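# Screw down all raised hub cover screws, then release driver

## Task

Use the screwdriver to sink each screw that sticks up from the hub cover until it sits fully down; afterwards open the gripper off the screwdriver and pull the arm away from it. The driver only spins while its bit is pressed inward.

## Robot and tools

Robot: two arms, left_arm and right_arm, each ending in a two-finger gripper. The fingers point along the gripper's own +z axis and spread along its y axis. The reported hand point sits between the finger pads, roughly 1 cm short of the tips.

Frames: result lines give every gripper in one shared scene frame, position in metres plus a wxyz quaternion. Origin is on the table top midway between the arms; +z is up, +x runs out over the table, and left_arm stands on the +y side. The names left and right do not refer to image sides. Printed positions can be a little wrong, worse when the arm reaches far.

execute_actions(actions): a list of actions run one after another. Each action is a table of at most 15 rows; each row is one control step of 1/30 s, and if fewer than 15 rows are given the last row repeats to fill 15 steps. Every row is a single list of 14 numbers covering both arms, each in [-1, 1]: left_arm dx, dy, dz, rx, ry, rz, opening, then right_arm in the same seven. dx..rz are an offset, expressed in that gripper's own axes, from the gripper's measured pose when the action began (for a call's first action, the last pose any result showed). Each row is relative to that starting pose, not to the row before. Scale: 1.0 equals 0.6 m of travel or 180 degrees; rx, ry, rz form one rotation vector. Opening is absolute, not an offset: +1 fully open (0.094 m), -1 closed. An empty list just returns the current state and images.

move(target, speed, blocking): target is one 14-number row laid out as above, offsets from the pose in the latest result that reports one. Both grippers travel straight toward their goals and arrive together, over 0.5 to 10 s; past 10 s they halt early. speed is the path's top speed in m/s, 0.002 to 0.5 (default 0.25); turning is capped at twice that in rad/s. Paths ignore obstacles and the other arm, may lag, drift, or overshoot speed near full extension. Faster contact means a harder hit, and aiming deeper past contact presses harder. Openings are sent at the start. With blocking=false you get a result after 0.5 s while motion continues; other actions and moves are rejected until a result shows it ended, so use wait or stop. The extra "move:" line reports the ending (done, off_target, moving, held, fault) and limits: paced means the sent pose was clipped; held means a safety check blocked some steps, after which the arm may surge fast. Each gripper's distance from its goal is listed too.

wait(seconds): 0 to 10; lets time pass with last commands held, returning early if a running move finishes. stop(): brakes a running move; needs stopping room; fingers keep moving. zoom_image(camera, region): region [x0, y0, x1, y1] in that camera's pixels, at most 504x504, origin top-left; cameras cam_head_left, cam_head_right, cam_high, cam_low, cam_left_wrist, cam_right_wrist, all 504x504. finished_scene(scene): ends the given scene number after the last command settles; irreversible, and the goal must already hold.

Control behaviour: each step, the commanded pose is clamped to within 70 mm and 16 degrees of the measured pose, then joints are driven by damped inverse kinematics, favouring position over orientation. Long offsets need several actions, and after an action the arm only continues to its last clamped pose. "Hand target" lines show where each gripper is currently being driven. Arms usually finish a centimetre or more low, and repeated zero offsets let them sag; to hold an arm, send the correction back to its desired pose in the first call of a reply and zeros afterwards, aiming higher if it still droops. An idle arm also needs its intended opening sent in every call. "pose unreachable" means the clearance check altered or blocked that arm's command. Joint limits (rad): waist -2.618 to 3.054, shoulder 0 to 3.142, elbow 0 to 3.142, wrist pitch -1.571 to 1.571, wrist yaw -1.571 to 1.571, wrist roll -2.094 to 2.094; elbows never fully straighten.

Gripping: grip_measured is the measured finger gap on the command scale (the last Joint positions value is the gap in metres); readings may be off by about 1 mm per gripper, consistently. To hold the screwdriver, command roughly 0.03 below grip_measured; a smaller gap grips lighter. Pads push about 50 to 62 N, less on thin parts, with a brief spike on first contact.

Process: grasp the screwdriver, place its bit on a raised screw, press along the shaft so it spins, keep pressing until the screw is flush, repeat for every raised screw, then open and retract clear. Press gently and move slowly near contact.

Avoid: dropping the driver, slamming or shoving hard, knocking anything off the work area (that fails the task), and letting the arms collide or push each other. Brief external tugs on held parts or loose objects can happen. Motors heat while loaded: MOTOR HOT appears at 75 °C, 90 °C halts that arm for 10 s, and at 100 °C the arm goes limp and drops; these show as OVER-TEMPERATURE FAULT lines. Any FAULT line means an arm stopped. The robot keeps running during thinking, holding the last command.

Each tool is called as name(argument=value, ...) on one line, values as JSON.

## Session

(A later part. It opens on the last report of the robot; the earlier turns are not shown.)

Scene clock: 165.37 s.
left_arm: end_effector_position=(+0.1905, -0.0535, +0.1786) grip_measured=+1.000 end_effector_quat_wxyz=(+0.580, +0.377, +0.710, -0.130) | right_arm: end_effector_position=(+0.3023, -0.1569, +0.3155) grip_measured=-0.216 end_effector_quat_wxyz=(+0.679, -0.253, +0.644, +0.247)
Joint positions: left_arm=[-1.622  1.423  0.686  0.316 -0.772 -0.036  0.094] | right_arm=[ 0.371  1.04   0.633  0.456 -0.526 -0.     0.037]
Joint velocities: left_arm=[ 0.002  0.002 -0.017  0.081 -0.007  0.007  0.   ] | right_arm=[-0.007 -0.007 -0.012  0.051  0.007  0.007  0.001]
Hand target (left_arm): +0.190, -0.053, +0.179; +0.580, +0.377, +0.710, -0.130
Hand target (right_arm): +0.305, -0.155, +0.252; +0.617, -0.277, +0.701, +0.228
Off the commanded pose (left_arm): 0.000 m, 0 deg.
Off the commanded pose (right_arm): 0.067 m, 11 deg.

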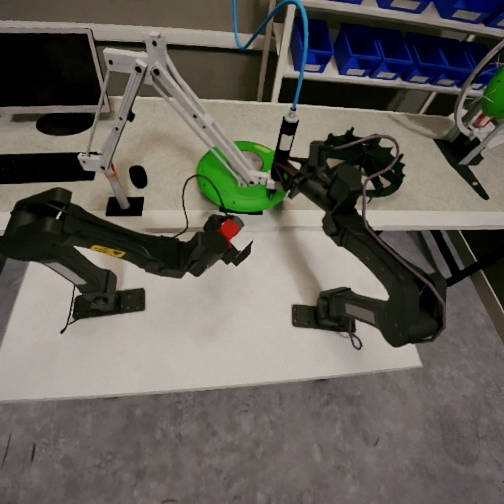

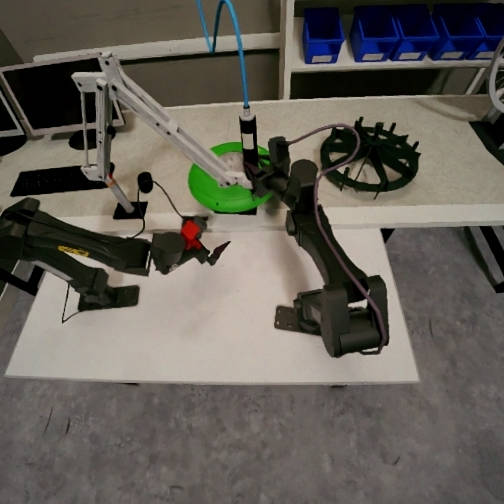

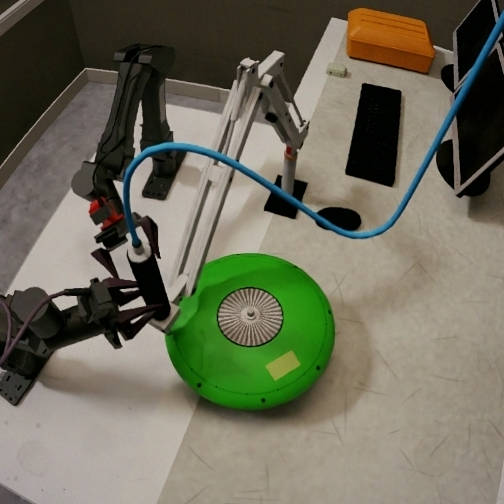

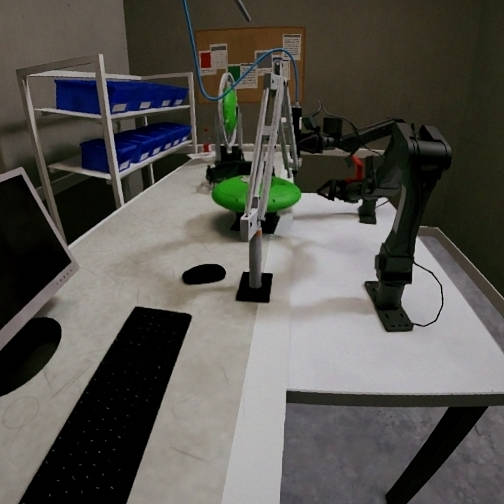

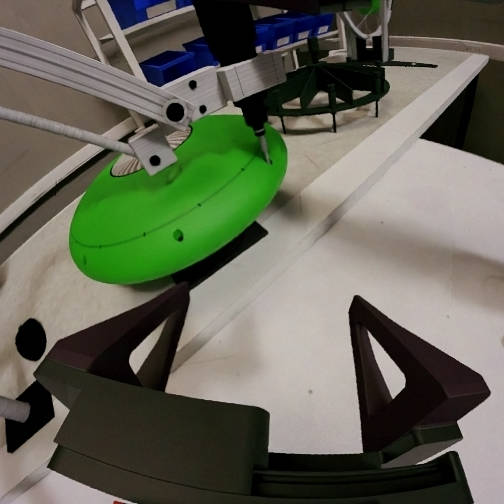

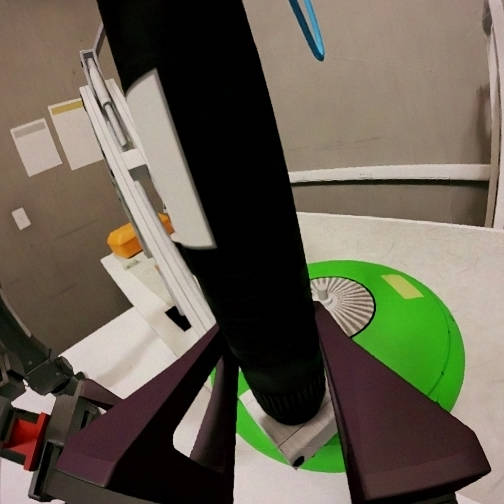

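One more press, then lift.

execute_actions(actions=[[[0,0,0,0,0,0,1,0.116,-0.003,0.008,0,0.057,0,-0.26]]])

move(target=[0,0,0,0,0,0,1,-0.2,0,0.008,0,0,0,-0.26], speed=0.12)

zoom_image(camera="cam_head_left", region=[230,130,310,215])

zoom_image(camera="cam_high", region=[155,310,345,420])

Scene clock: 169.37 s.
left_arm: end_effector_position=(+0.1905, -0.0535, +0.1786) grip_measured=+1.000 end_effector_quat_wxyz=(+0.580, +0.377, +0.710, -0.130) | right_arm: end_effector_position=(+0.3023, -0.1569, +0.3154) grip_measured=-0.216 end_effector_quat_wxyz=(+0.684, -0.252, +0.638, +0.248)
Joint positions: left_arm=[-1.622  1.423  0.686  0.316 -0.772 -0.036  0.094] | right_arm=[ 0.371  1.045  0.617  0.496 -0.526  0.007  0.037]
Joint velocities: left_arm=[ 0.007  0.007 -0.007 -0.007 -0.007  0.037  0.   ] | right_arm=[-0.022 -0.002 -0.002  0.022 -0.022  0.022 -0.   ]
Hand target (left_arm): +0.190, -0.053, +0.179; +0.580, +0.377, +0.710, -0.130
Hand target (right_arm): +0.304, -0.155, +0.249; +0.620, -0.276, +0.698, +0.230
Off the commanded pose (left_arm): 0.000 m, 0 deg.
Off the commanded pose (right_arm): 0.070 m, 11 deg.

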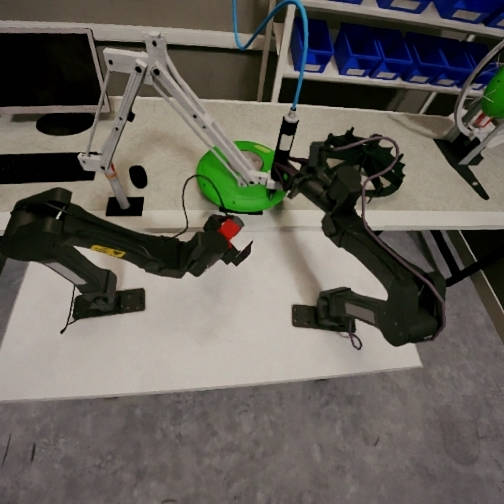

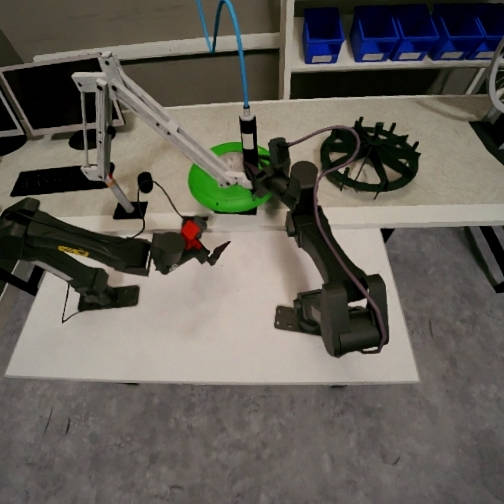

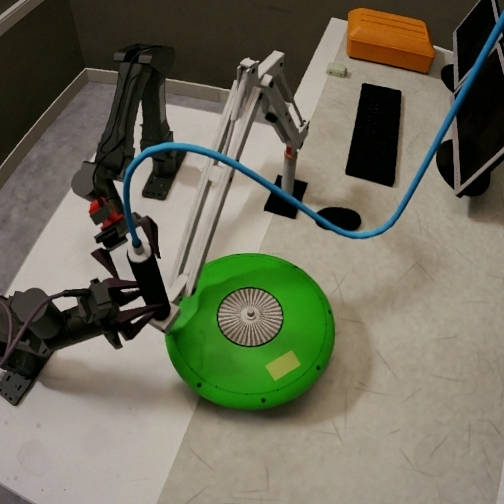

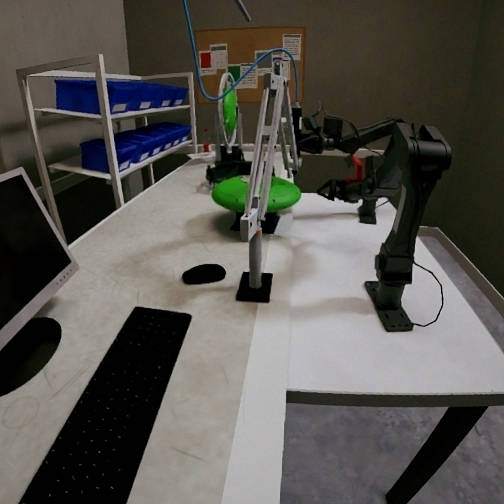

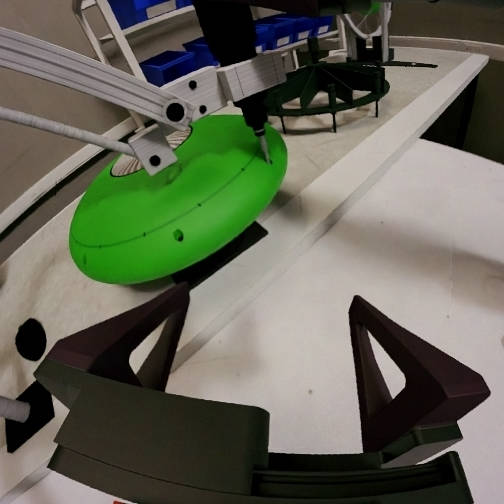

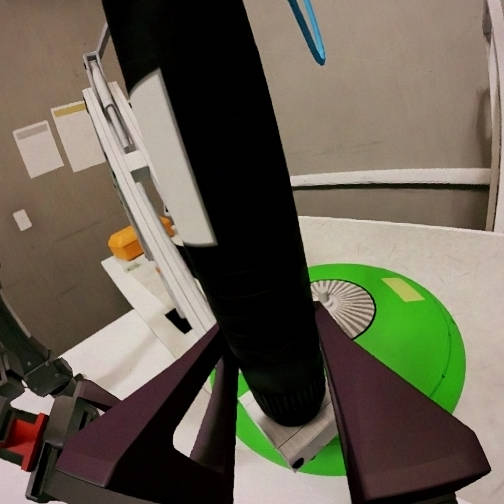

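Scene clock: 170.93 s.
left_arm: end_effector_position=(+0.1905, -0.0535, +0.1786) grip_measured=+1.000 end_effector_quat_wxyz=(+0.580, +0.377, +0.710, -0.130) | right_arm: end_effector_position=(+0.2983, -0.1592, +0.4348) grip_measured=-0.216 end_effector_quat_wxyz=(+0.688, -0.242, +0.636, +0.253)
Joint positions: left_arm=[-1.622  1.423  0.686  0.316 -0.772 -0.036  0.094] | right_arm=[ 0.371  1.046  1.082  0.049 -0.517  0.031  0.037]
Joint velocities: left_arm=[ 0.012 -0.007 -0.012 -0.037 -0.007 -0.022  0.   ] | right_arm=[-0.012  0.002 -0.022 -0.022  0.022 -0.007  0.   ]
Hand target (left_arm): +0.190, -0.053, +0.179; +0.580, +0.377, +0.710, -0.130
Hand target (right_arm): +0.301, -0.156, +0.435; +0.684, -0.251, +0.638, +0.248
Off the commanded pose (left_arm): 0.000 m, 0 deg.
Off the commanded pose (right_arm): 0.003 m, 1 deg.
move: done

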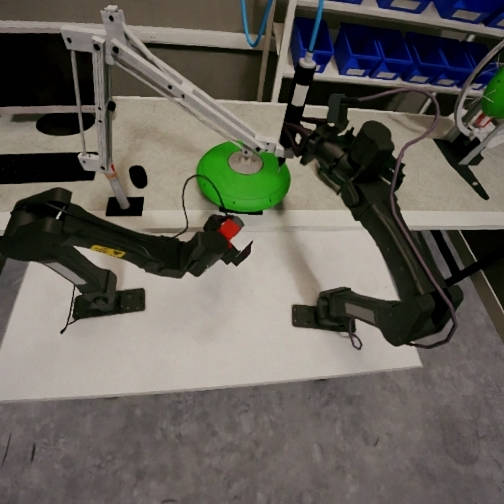

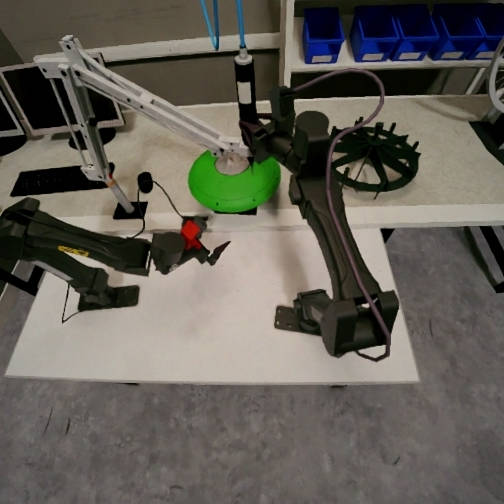

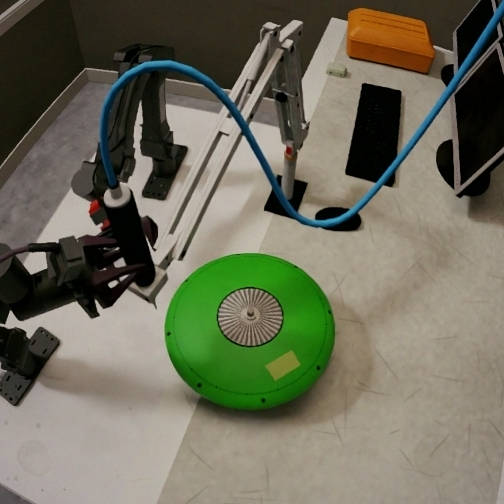

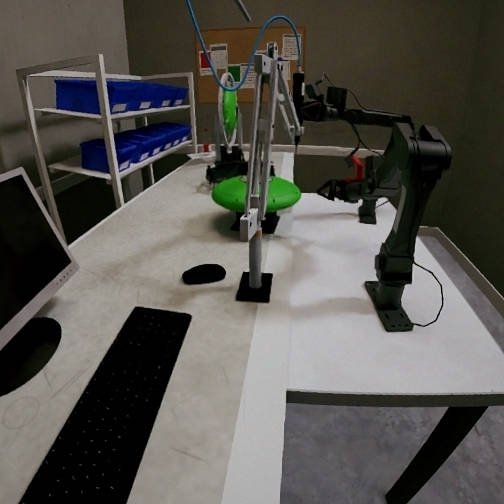

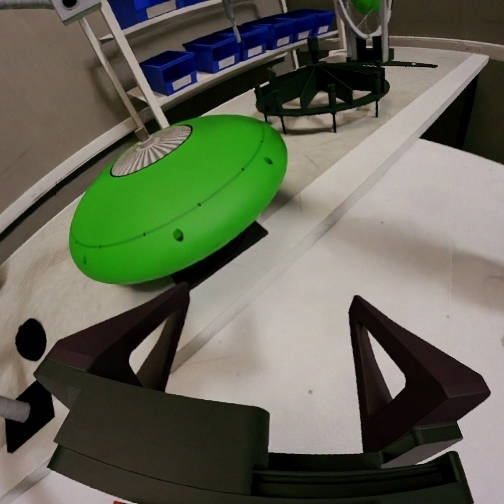

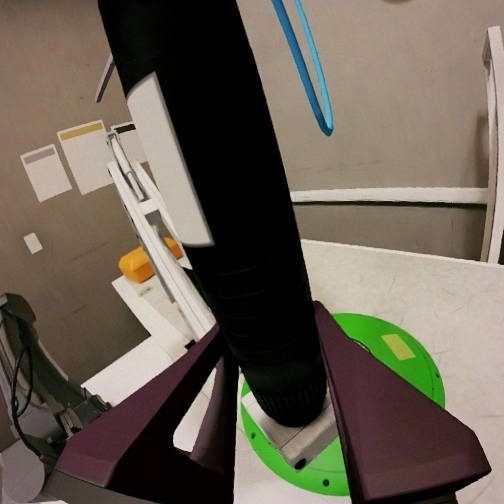

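Region (230, 130, 310, 215) of cam_head_left's 504x504 image, scaled by 5.929, with more detail than that image has; it fills the left 474 columns of this view, and the rest is white.

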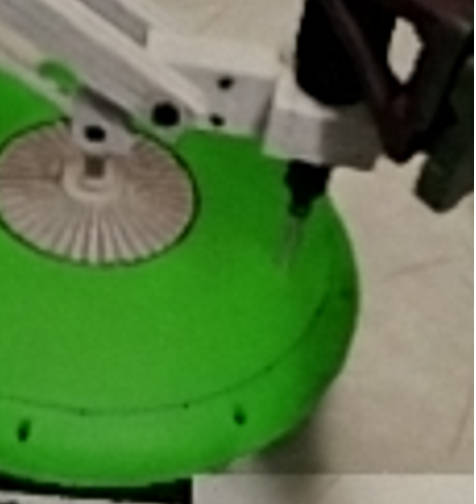

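Region (155, 310, 345, 420) of cam_high's 504x504 image, scaled by 2.653, with more detail than that image has; it fills the top 292 rows of this view, and the rest is white.

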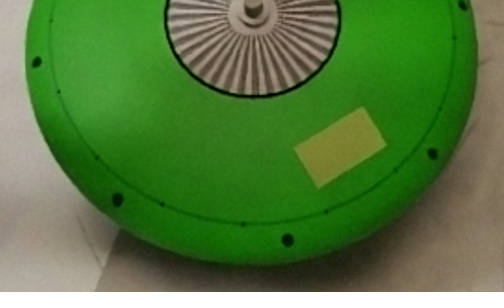

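execute_actions(actions=[])

Scene clock: 176.00 s.
left_arm: end_effector_position=(+0.1905, -0.0535, +0.1786) grip_measured=+1.000 end_effector_quat_wxyz=(+0.580, +0.377, +0.710, -0.130) | right_arm: end_effector_position=(+0.2983, -0.1592, +0.4348) grip_measured=-0.216 end_effector_quat_wxyz=(+0.688, -0.242, +0.636, +0.253)
Joint positions: left_arm=[-1.622  1.423  0.686  0.316 -0.772 -0.036  0.094] | right_arm=[ 0.371  1.046  1.082  0.049 -0.517  0.031  0.037]
Joint velocities: left_arm=[-0.032 -0.022 -0.007 -0.007 -0.066 -0.007  0.   ] | right_arm=[ 0.012  0.027  0.002  0.037 -0.007  0.022 -0.   ]
Hand target (left_arm): +0.190, -0.053, +0.179; +0.580, +0.377, +0.710, -0.130
Hand target (right_arm): +0.301, -0.156, +0.435; +0.684, -0.251, +0.638, +0.248
Off the commanded pose (left_arm): 0.000 m, 0 deg.
Off the commanded pose (right_arm): 0.003 m, 1 deg.

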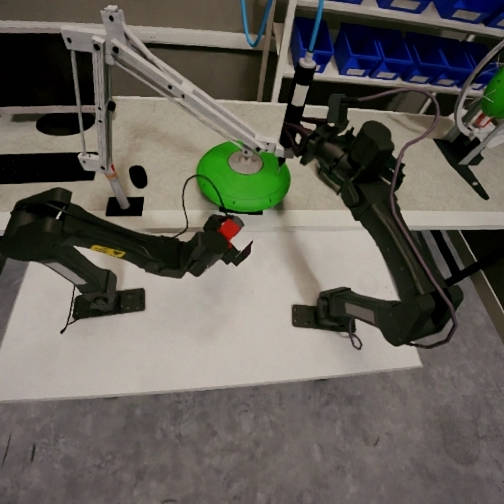

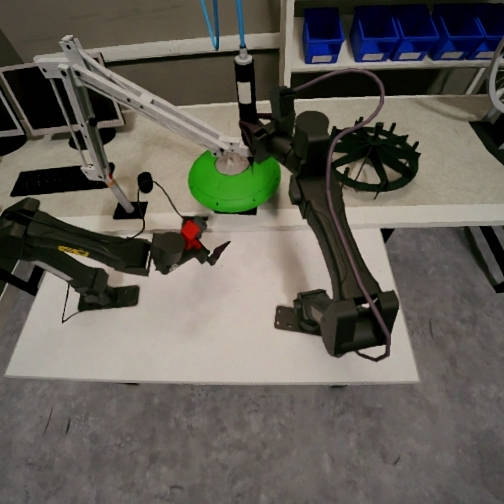

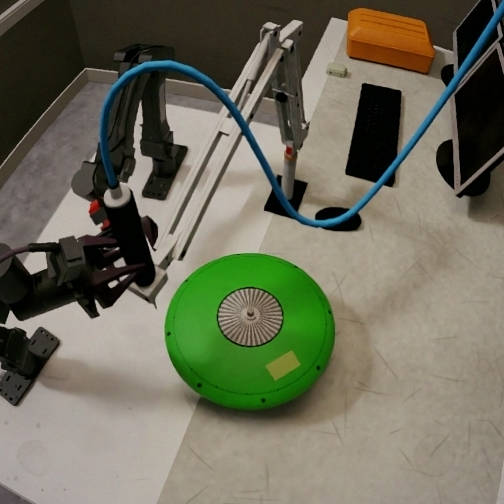

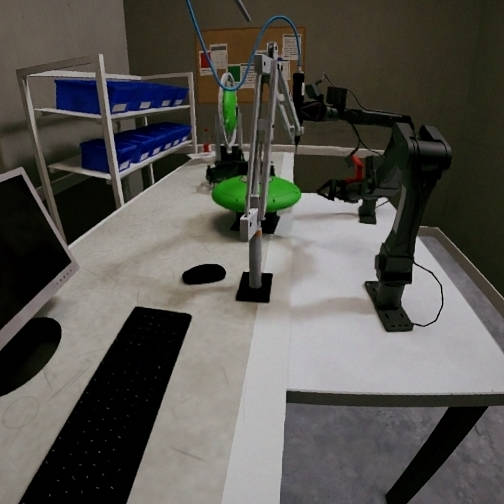

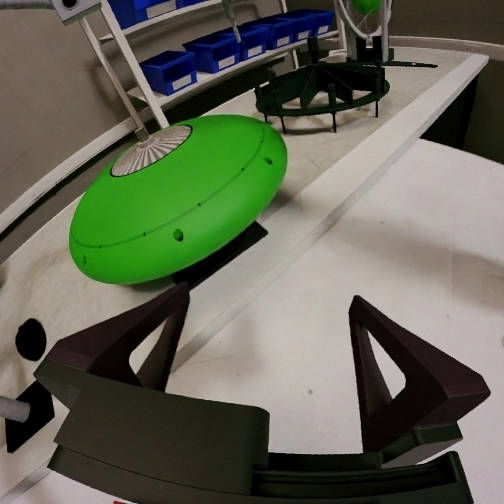

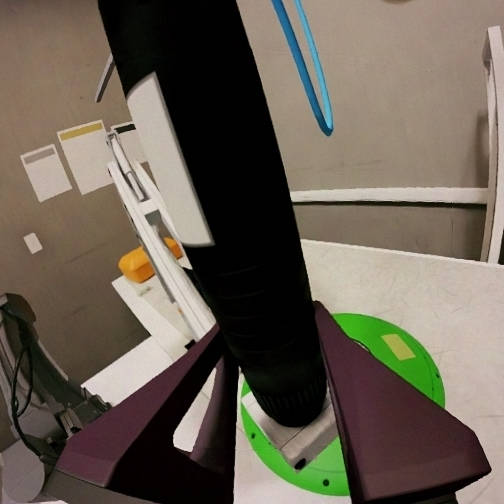

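execute_actions(actions=[[[0,0,0,0,0,0,1,0,0,0,0,0,0,1]],[[0,0,0,0,0,0,1,0,0,0,0,0,0,1]]])

move(target=[0,0,-0.1,0,0,0,1,0,0,-0.22,0,0,0,1])

zoom_image(camera="cam_high", region=[150,240,350,420])

Scene clock: 180.27 s.
left_arm: end_effector_position=(+0.1905, -0.0535, +0.1786) grip_measured=+1.000 end_effector_quat_wxyz=(+0.580, +0.377, +0.710, -0.130) | right_arm: end_effector_position=(+0.2983, -0.1592, +0.4348) grip_measured=+1.000 end_effector_quat_wxyz=(+0.688, -0.241, +0.636, +0.253)
Joint positions: left_arm=[-1.622  1.423  0.686  0.316 -0.772 -0.036  0.094] | right_arm=[ 0.371  1.046  1.082  0.049 -0.517  0.032  0.094]
Joint velocities: left_arm=[ 0.007 -0.002  0.002  0.007 -0.007 -0.051  0.   ] | right_arm=[-0.022  0.002 -0.012  0.007 -0.095 -0.081  0.   ]
Hand target (left_arm): +0.190, -0.053, +0.179; +0.580, +0.377, +0.710, -0.130
Hand target (right_arm): +0.298, -0.159, +0.435; +0.688, -0.241, +0.636, +0.253
Off the commanded pose (left_arm): 0.000 m, 0 deg.
Off the commanded pose (right_arm): 0.000 m, 0 deg.

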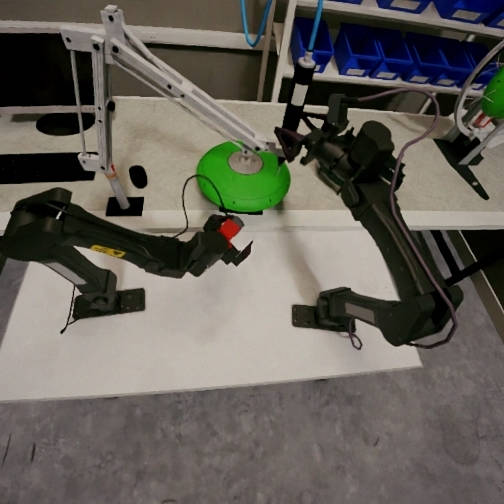

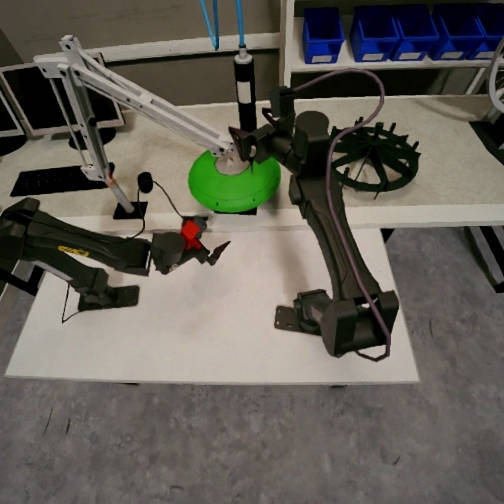

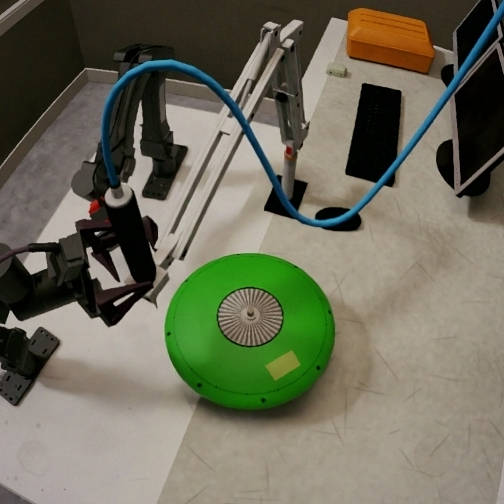

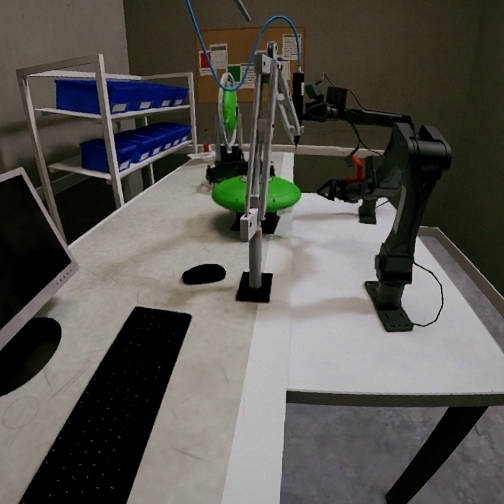

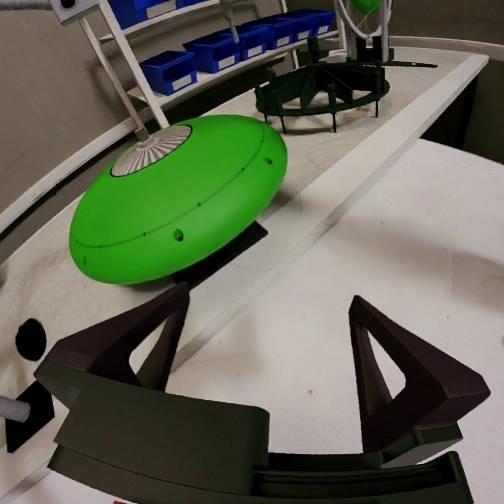

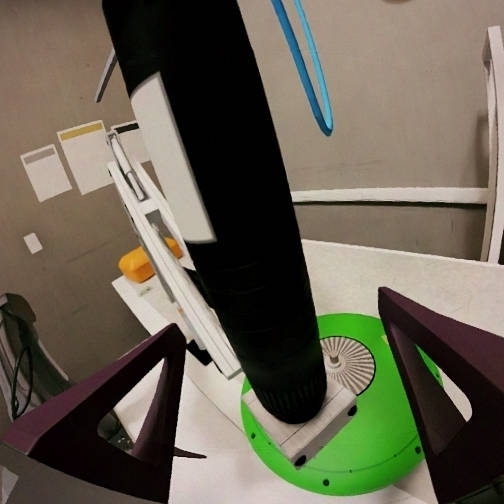

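Scene clock: 181.63 s.
left_arm: end_effector_position=(+0.1477, -0.0211, +0.1913) grip_measured=+1.000 end_effector_quat_wxyz=(+0.575, +0.385, +0.711, -0.129) | right_arm: end_effector_position=(+0.1991, -0.2470, +0.4308) grip_measured=+1.000 end_effector_quat_wxyz=(+0.690, -0.242, +0.634, +0.251)
Joint positions: left_arm=[-1.792  1.257  0.658  0.075 -0.911 -0.152  0.094] | right_arm=[-0.289  0.685  0.927 -0.039 -1.169  0.171  0.094]
Joint velocities: left_arm=[-0.022 -0.007  0.012  0.066  0.022 -0.051  0.   ] | right_arm=[-0.007  0.007 -0.017  0.022 -0.081  0.007  0.   ]
Hand target (left_arm): +0.147, -0.017, +0.196; +0.579, +0.377, +0.711, -0.131
Hand target (right_arm): +0.199, -0.248, +0.426; +0.688, -0.241, +0.636, +0.254
Off the commanded pose (left_arm): 0.007 m, 1 deg.
Off the commanded pose (right_arm): 0.006 m, 0 deg.
move: done

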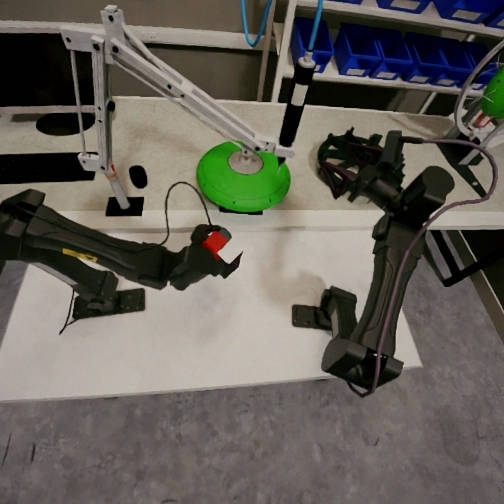

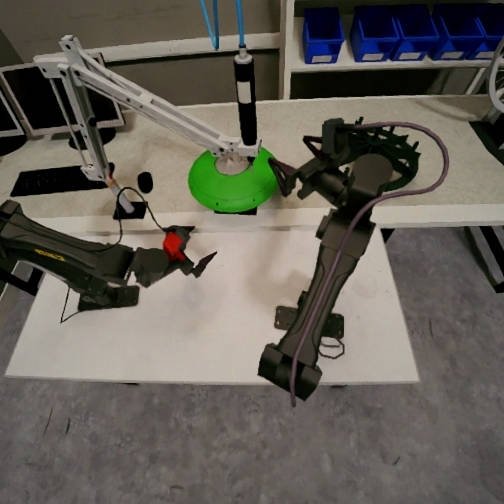

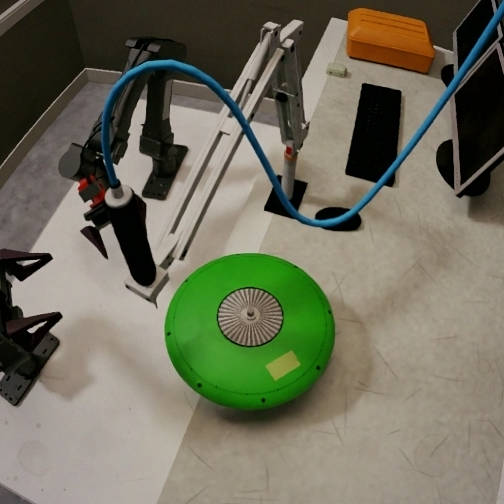

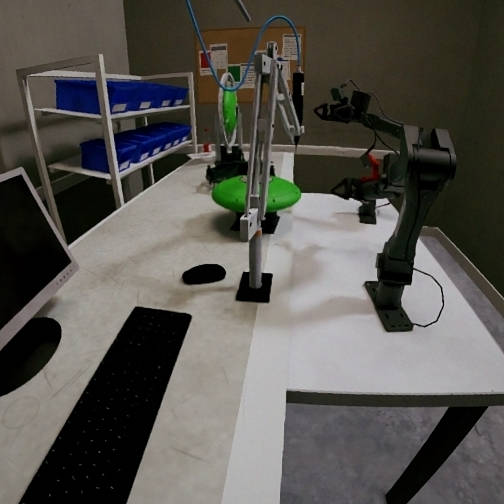

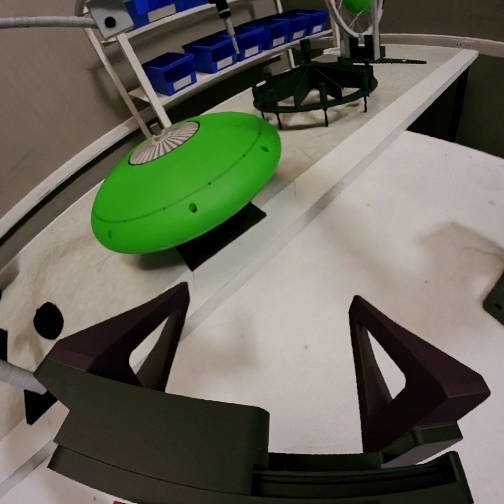

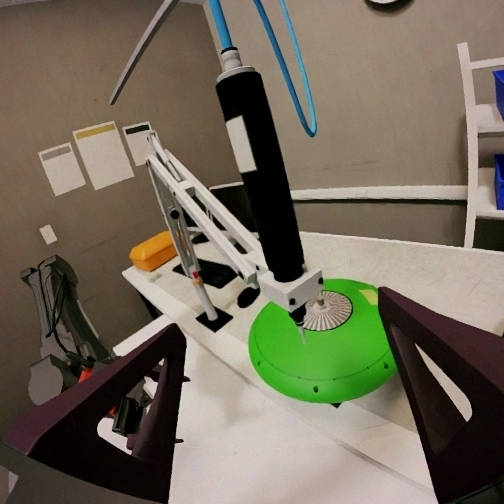

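Region (150, 240, 350, 420) of cam_high's 504x504 image, scaled by 2.520, with more detail than that image has; it fills the top 454 rows of this view, and the rest is white.

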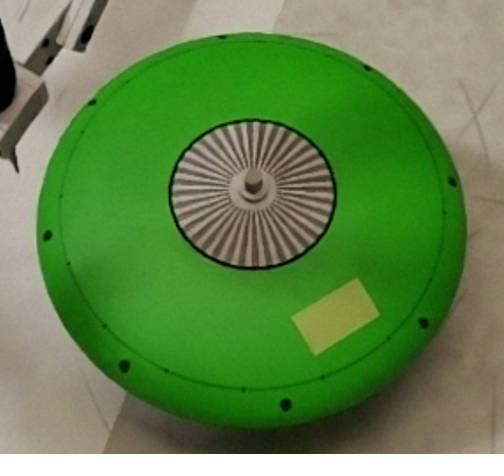

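finished_scene(scene=2)

The scene is finished: the task was done.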